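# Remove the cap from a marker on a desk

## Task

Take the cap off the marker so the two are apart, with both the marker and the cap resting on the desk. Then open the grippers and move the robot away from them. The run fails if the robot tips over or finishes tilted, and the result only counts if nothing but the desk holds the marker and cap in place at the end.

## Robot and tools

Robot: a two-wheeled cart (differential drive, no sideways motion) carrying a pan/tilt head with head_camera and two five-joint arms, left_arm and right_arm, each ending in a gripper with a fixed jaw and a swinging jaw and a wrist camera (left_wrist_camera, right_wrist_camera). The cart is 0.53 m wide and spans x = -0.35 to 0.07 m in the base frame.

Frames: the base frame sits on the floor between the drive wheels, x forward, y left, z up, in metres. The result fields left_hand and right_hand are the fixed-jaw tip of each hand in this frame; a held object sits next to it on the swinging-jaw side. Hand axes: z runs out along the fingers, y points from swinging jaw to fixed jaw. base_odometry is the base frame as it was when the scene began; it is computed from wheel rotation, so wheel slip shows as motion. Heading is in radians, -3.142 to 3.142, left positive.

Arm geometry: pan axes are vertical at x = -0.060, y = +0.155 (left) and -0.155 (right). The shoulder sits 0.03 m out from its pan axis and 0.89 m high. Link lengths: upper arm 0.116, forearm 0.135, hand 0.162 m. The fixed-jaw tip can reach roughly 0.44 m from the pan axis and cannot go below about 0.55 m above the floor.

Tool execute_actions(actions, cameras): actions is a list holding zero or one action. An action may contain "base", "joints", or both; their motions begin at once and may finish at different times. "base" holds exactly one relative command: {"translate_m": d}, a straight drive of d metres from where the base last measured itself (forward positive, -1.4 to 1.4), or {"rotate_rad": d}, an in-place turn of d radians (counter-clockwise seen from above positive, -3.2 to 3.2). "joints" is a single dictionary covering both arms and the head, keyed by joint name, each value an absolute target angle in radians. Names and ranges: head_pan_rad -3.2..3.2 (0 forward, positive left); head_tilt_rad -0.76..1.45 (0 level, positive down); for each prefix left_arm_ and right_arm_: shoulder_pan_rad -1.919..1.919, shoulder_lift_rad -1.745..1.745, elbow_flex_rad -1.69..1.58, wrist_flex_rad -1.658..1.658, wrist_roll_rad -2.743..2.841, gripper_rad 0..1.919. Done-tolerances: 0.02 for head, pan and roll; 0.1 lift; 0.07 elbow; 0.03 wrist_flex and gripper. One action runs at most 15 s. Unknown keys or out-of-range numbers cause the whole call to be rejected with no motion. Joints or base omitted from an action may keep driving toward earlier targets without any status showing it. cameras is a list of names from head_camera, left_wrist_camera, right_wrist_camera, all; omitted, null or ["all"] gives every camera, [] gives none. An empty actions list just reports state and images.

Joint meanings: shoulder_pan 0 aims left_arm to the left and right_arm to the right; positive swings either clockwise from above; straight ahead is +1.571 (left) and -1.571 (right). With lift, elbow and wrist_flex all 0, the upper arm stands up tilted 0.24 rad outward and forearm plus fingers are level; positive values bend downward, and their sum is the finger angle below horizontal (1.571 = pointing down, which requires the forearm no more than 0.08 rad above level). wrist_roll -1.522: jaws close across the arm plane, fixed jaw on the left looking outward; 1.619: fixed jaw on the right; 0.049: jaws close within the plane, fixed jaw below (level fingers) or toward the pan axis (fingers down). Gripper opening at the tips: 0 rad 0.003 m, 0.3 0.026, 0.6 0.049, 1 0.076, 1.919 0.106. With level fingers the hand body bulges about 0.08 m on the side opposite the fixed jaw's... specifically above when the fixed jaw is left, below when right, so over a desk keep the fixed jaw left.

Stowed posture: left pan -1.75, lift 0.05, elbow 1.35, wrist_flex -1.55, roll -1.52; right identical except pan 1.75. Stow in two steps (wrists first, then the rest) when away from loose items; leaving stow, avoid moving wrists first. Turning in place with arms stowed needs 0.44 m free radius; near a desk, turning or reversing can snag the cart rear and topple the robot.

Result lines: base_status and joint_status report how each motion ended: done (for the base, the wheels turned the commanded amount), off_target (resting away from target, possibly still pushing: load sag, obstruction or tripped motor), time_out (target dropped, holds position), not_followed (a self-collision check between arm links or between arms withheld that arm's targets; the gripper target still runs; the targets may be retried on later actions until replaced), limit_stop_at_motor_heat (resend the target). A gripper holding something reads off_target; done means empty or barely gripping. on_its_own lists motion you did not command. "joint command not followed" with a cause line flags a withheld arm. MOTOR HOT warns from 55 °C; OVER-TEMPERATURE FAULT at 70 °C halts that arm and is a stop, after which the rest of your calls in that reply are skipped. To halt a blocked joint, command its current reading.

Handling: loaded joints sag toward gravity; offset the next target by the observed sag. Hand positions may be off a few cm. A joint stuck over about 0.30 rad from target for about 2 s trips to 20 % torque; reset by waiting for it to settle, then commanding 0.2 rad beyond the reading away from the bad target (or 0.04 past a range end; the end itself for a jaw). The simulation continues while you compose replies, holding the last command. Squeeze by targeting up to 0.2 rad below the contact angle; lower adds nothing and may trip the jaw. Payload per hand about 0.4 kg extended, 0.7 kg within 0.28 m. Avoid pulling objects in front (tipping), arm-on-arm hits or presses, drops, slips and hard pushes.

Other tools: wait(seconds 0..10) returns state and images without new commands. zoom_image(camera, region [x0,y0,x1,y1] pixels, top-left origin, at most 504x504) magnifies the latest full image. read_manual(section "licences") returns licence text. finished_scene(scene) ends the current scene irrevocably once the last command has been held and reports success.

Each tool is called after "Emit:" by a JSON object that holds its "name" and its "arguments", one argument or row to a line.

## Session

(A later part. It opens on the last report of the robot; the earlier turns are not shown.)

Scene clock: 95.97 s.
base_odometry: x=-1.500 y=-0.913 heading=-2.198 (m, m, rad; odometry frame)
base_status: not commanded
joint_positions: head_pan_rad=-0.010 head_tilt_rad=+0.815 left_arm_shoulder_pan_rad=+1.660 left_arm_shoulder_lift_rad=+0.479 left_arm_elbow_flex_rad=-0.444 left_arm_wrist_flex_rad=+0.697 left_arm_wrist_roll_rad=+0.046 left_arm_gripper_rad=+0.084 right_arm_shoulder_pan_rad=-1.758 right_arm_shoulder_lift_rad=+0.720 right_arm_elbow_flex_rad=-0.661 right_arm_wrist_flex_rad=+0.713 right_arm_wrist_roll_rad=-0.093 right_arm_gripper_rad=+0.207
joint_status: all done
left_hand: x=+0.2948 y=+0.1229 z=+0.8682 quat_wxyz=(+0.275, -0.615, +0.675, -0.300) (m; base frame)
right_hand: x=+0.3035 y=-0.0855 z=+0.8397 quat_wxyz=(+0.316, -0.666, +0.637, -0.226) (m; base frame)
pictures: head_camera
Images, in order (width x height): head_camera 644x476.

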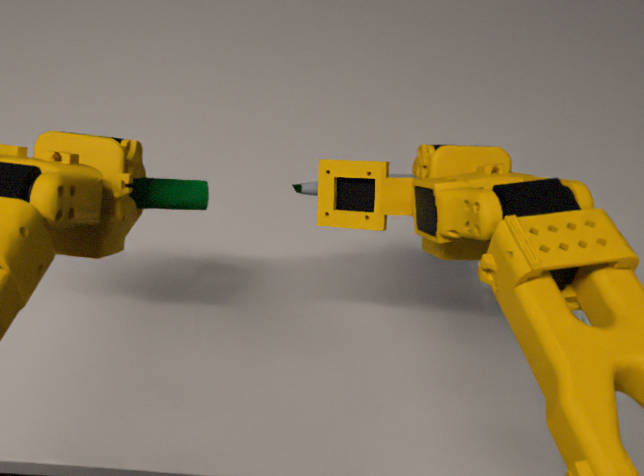

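Emit:
{"name": "execute_actions", "arguments": {
  "actions": [
    {"joints":{"left_arm_shoulder_lift_rad":1.05,"left_arm_elbow_flex_rad":-0.7,"right_arm_shoulder_lift_rad":1.03}}
  ],
  "cameras": []
}}

Emit:
{"name": "execute_actions", "arguments": {
  "actions": [
    {"joints":{"left_arm_gripper_rad":0.5,"right_arm_gripper_rad":0.5}}
  ],
  "cameras": []
}}

Emit:
{"name": "execute_actions", "arguments": {
  "actions": [
    {"base":{"translate_m":-0.05},"joints":{"left_arm_shoulder_lift_rad":0.95,"right_arm_shoulder_lift_rad":0.93}}
  ],
  "cameras": []
}}

Emit:
{"name": "execute_actions", "arguments": {
  "actions": [
    {"joints":{"left_arm_shoulder_lift_rad":0,"right_arm_shoulder_lift_rad":0,"left_arm_wrist_flex_rad":-1.0,"right_arm_wrist_flex_rad":-1.0,"head_tilt_rad":0.7}}
  ],
  "cameras": ["head_camera"]
}}

Emit:
{"name": "wait", "arguments": {
  "seconds": 2
}}

Scene clock: 102.90 s.
base_odometry: x=-1.500 y=-0.913 heading=-2.198 (m, m, rad; odometry frame)
base_status: not commanded
joint_positions: head_pan_rad=-0.010 head_tilt_rad=+0.815 left_arm_shoulder_pan_rad=+1.660 left_arm_shoulder_lift_rad=+1.062 left_arm_elbow_flex_rad=-0.673 left_arm_wrist_flex_rad=+0.697 left_arm_wrist_roll_rad=+0.046 left_arm_gripper_rad=+0.084 right_arm_shoulder_pan_rad=-1.758 right_arm_shoulder_lift_rad=+1.059 right_arm_elbow_flex_rad=-0.664 right_arm_wrist_flex_rad=+0.713 right_arm_wrist_roll_rad=-0.093 right_arm_gripper_rad=+0.207
joint_status: all done
left_hand: x=+0.2755 y=+0.1246 z=+0.7322 quat_wxyz=(+0.162, -0.654, +0.717, -0.177) (m; base frame)
right_hand: x=+0.2674 y=-0.0923 z=+0.7304 quat_wxyz=(+0.186, -0.704, +0.673, -0.133) (m; base frame)
pictures: none
No camera images: the call's "cameras" was empty. Leave "cameras" out to get every camera's image.

Scene clock: 103.70 s.
base_odometry: x=-1.500 y=-0.913 heading=-2.198 (m, m, rad; odometry frame)
base_status: not commanded
joint_positions: head_pan_rad=-0.010 head_tilt_rad=+0.815 left_arm_shoulder_pan_rad=+1.660 left_arm_shoulder_lift_rad=+1.062 left_arm_elbow_flex_rad=-0.673 left_arm_wrist_flex_rad=+0.697 left_arm_wrist_roll_rad=+0.046 left_arm_gripper_rad=+0.487 right_arm_shoulder_pan_rad=-1.758 right_arm_shoulder_lift_rad=+1.059 right_arm_elbow_flex_rad=-0.664 right_arm_wrist_flex_rad=+0.712 right_arm_wrist_roll_rad=-0.093 right_arm_gripper_rad=+0.488
joint_status: all done
left_hand: x=+0.2755 y=+0.1246 z=+0.7322 quat_wxyz=(+0.162, -0.654, +0.717, -0.177) (m; base frame)
right_hand: x=+0.2676 y=-0.0923 z=+0.7305 quat_wxyz=(+0.187, -0.704, +0.672, -0.134) (m; base frame)
pictures: none
No camera images: the call's "cameras" was empty. Leave "cameras" out to get every camera's image.

Scene clock: 104.67 s.
base_odometry: x=-1.470 y=-0.873 heading=-2.198 (m, m, rad; odometry frame)
base_status: done
joint_positions: head_pan_rad=-0.010 head_tilt_rad=+0.815 left_arm_shoulder_pan_rad=+1.660 left_arm_shoulder_lift_rad=+1.009 left_arm_elbow_flex_rad=-0.673 left_arm_wrist_flex_rad=+0.697 left_arm_wrist_roll_rad=+0.046 left_arm_gripper_rad=+0.488 right_arm_shoulder_pan_rad=-1.758 right_arm_shoulder_lift_rad=+1.001 right_arm_elbow_flex_rad=-0.665 right_arm_wrist_flex_rad=+0.712 right_arm_wrist_roll_rad=-0.093 right_arm_gripper_rad=+0.489
joint_status: all done
left_hand: x=+0.2837 y=+0.1239 z=+0.7489 quat_wxyz=(+0.180, -0.650, +0.712, -0.196) (m; base frame)
right_hand: x=+0.2767 y=-0.0905 z=+0.7487 quat_wxyz=(+0.211, -0.698, +0.667, -0.151) (m; base frame)
pictures: none
No camera images: the call's "cameras" was empty. Leave "cameras" out to get every camera's image.

Scene clock: 106.57 s.
base_odometry: x=-1.470 y=-0.873 heading=-2.198 (m, m, rad; odometry frame)
base_status: not commanded
joint_positions: head_pan_rad=-0.010 head_tilt_rad=+0.714 left_arm_shoulder_pan_rad=+1.660 left_arm_shoulder_lift_rad=+0.030 left_arm_elbow_flex_rad=-0.673 left_arm_wrist_flex_rad=-0.992 left_arm_wrist_roll_rad=+0.046 left_arm_gripper_rad=+0.488 right_arm_shoulder_pan_rad=-1.758 right_arm_shoulder_lift_rad=+0.034 right_arm_elbow_flex_rad=-0.676 right_arm_wrist_flex_rad=-0.994 right_arm_wrist_roll_rad=-0.093 right_arm_gripper_rad=+0.489
joint_status: all done
left_hand: x=+0.1035 y=+0.1400 z=+1.2514 quat_wxyz=(+0.676, +0.022, -0.024, -0.736) (m; base frame)
right_hand: x=+0.1016 y=-0.1237 z=+1.2511 quat_wxyz=(+0.813, +0.023, -0.022, -0.582) (m; base frame)
pictures: head_camera
Images, in order (width x height): head_camera 644x476.

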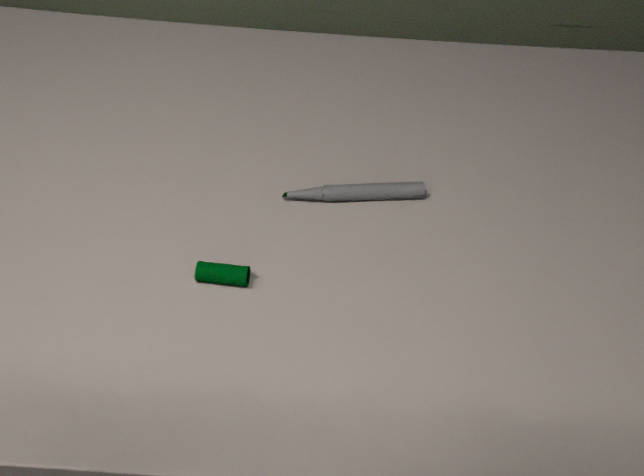

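Scene clock: 108.57 s.
base_odometry: x=-1.470 y=-0.873 heading=-2.198 (m, m, rad; odometry frame)
base_status: not commanded
joint_positions: head_pan_rad=-0.010 head_tilt_rad=+0.714 left_arm_shoulder_pan_rad=+1.660 left_arm_shoulder_lift_rad=+0.030 left_arm_elbow_flex_rad=-0.673 left_arm_wrist_flex_rad=-0.992 left_arm_wrist_roll_rad=+0.046 left_arm_gripper_rad=+0.488 right_arm_shoulder_pan_rad=-1.758 right_arm_shoulder_lift_rad=+0.034 right_arm_elbow_flex_rad=-0.676 right_arm_wrist_flex_rad=-0.994 right_arm_wrist_roll_rad=-0.093 right_arm_gripper_rad=+0.489
joint_status: all done
left_hand: x=+0.1035 y=+0.1400 z=+1.2514 quat_wxyz=(+0.676, +0.022, -0.024, -0.736) (m; base frame)
right_hand: x=+0.1016 y=-0.1237 z=+1.2511 quat_wxyz=(+0.813, +0.023, -0.022, -0.582) (m; base frame)
wait: 2.00 s; at rest by 0.27 s
pictures: head_camera, left_wrist_camera, right_wrist_camera
Images, in order (width x height): head_camera 644x476, left_wrist_camera 644x476, right_wrist_camera 644x476.

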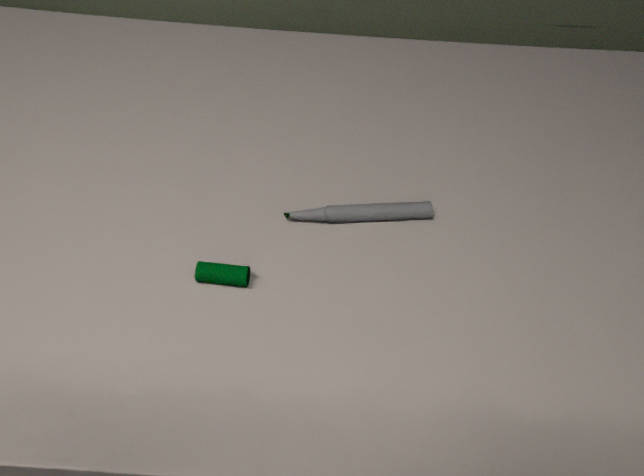

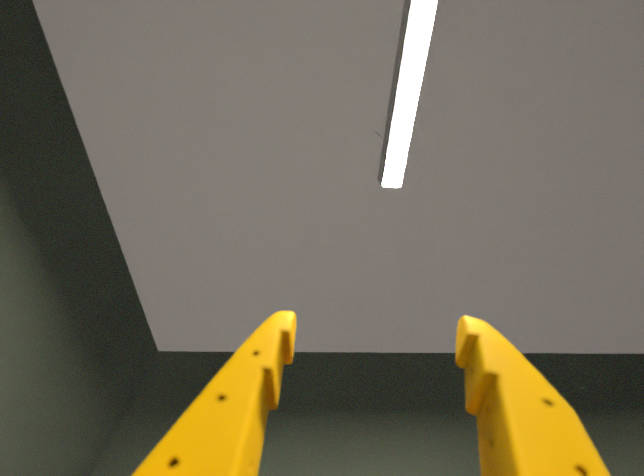

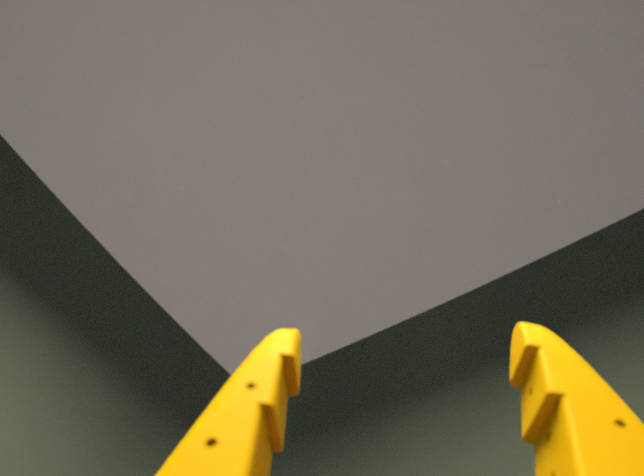

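Emit:
{"name": "execute_actions", "arguments": {
  "actions": [],
  "cameras": ["head_camera"]
}}

Scene clock: 112.50 s.
base_odometry: x=-1.470 y=-0.873 heading=-2.198 (m, m, rad; odometry frame)
base_status: not commanded
joint_positions: head_pan_rad=-0.010 head_tilt_rad=+0.714 left_arm_shoulder_pan_rad=+1.660 left_arm_shoulder_lift_rad=+0.030 left_arm_elbow_flex_rad=-0.673 left_arm_wrist_flex_rad=-0.992 left_arm_wrist_roll_rad=+0.046 left_arm_gripper_rad=+0.488 right_arm_shoulder_pan_rad=-1.758 right_arm_shoulder_lift_rad=+0.034 right_arm_elbow_flex_rad=-0.676 right_arm_wrist_flex_rad=-0.994 right_arm_wrist_roll_rad=-0.093 right_arm_gripper_rad=+0.489
joint_status: all done
left_hand: x=+0.1035 y=+0.1400 z=+1.2514 quat_wxyz=(+0.676, +0.022, -0.024, -0.736) (m; base frame)
right_hand: x=+0.1016 y=-0.1237 z=+1.2511 quat_wxyz=(+0.813, +0.023, -0.022, -0.582) (m; base frame)
pictures: head_camera
Images, in order (width x height): head_camera 644x476.

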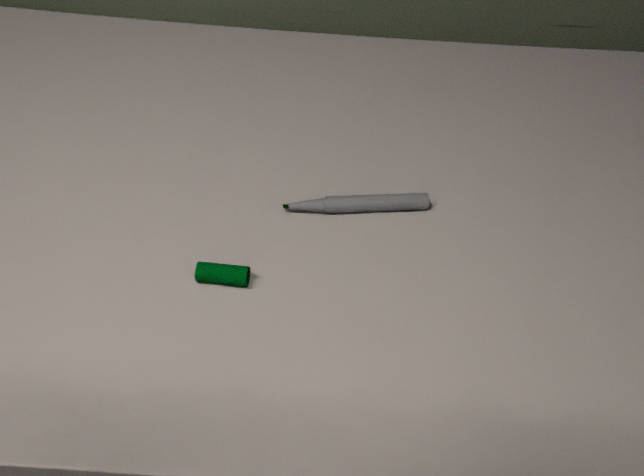

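Emit:
{"name": "finished_scene", "arguments": {
  "scene": 2
}}

The scene is finished: the task was done.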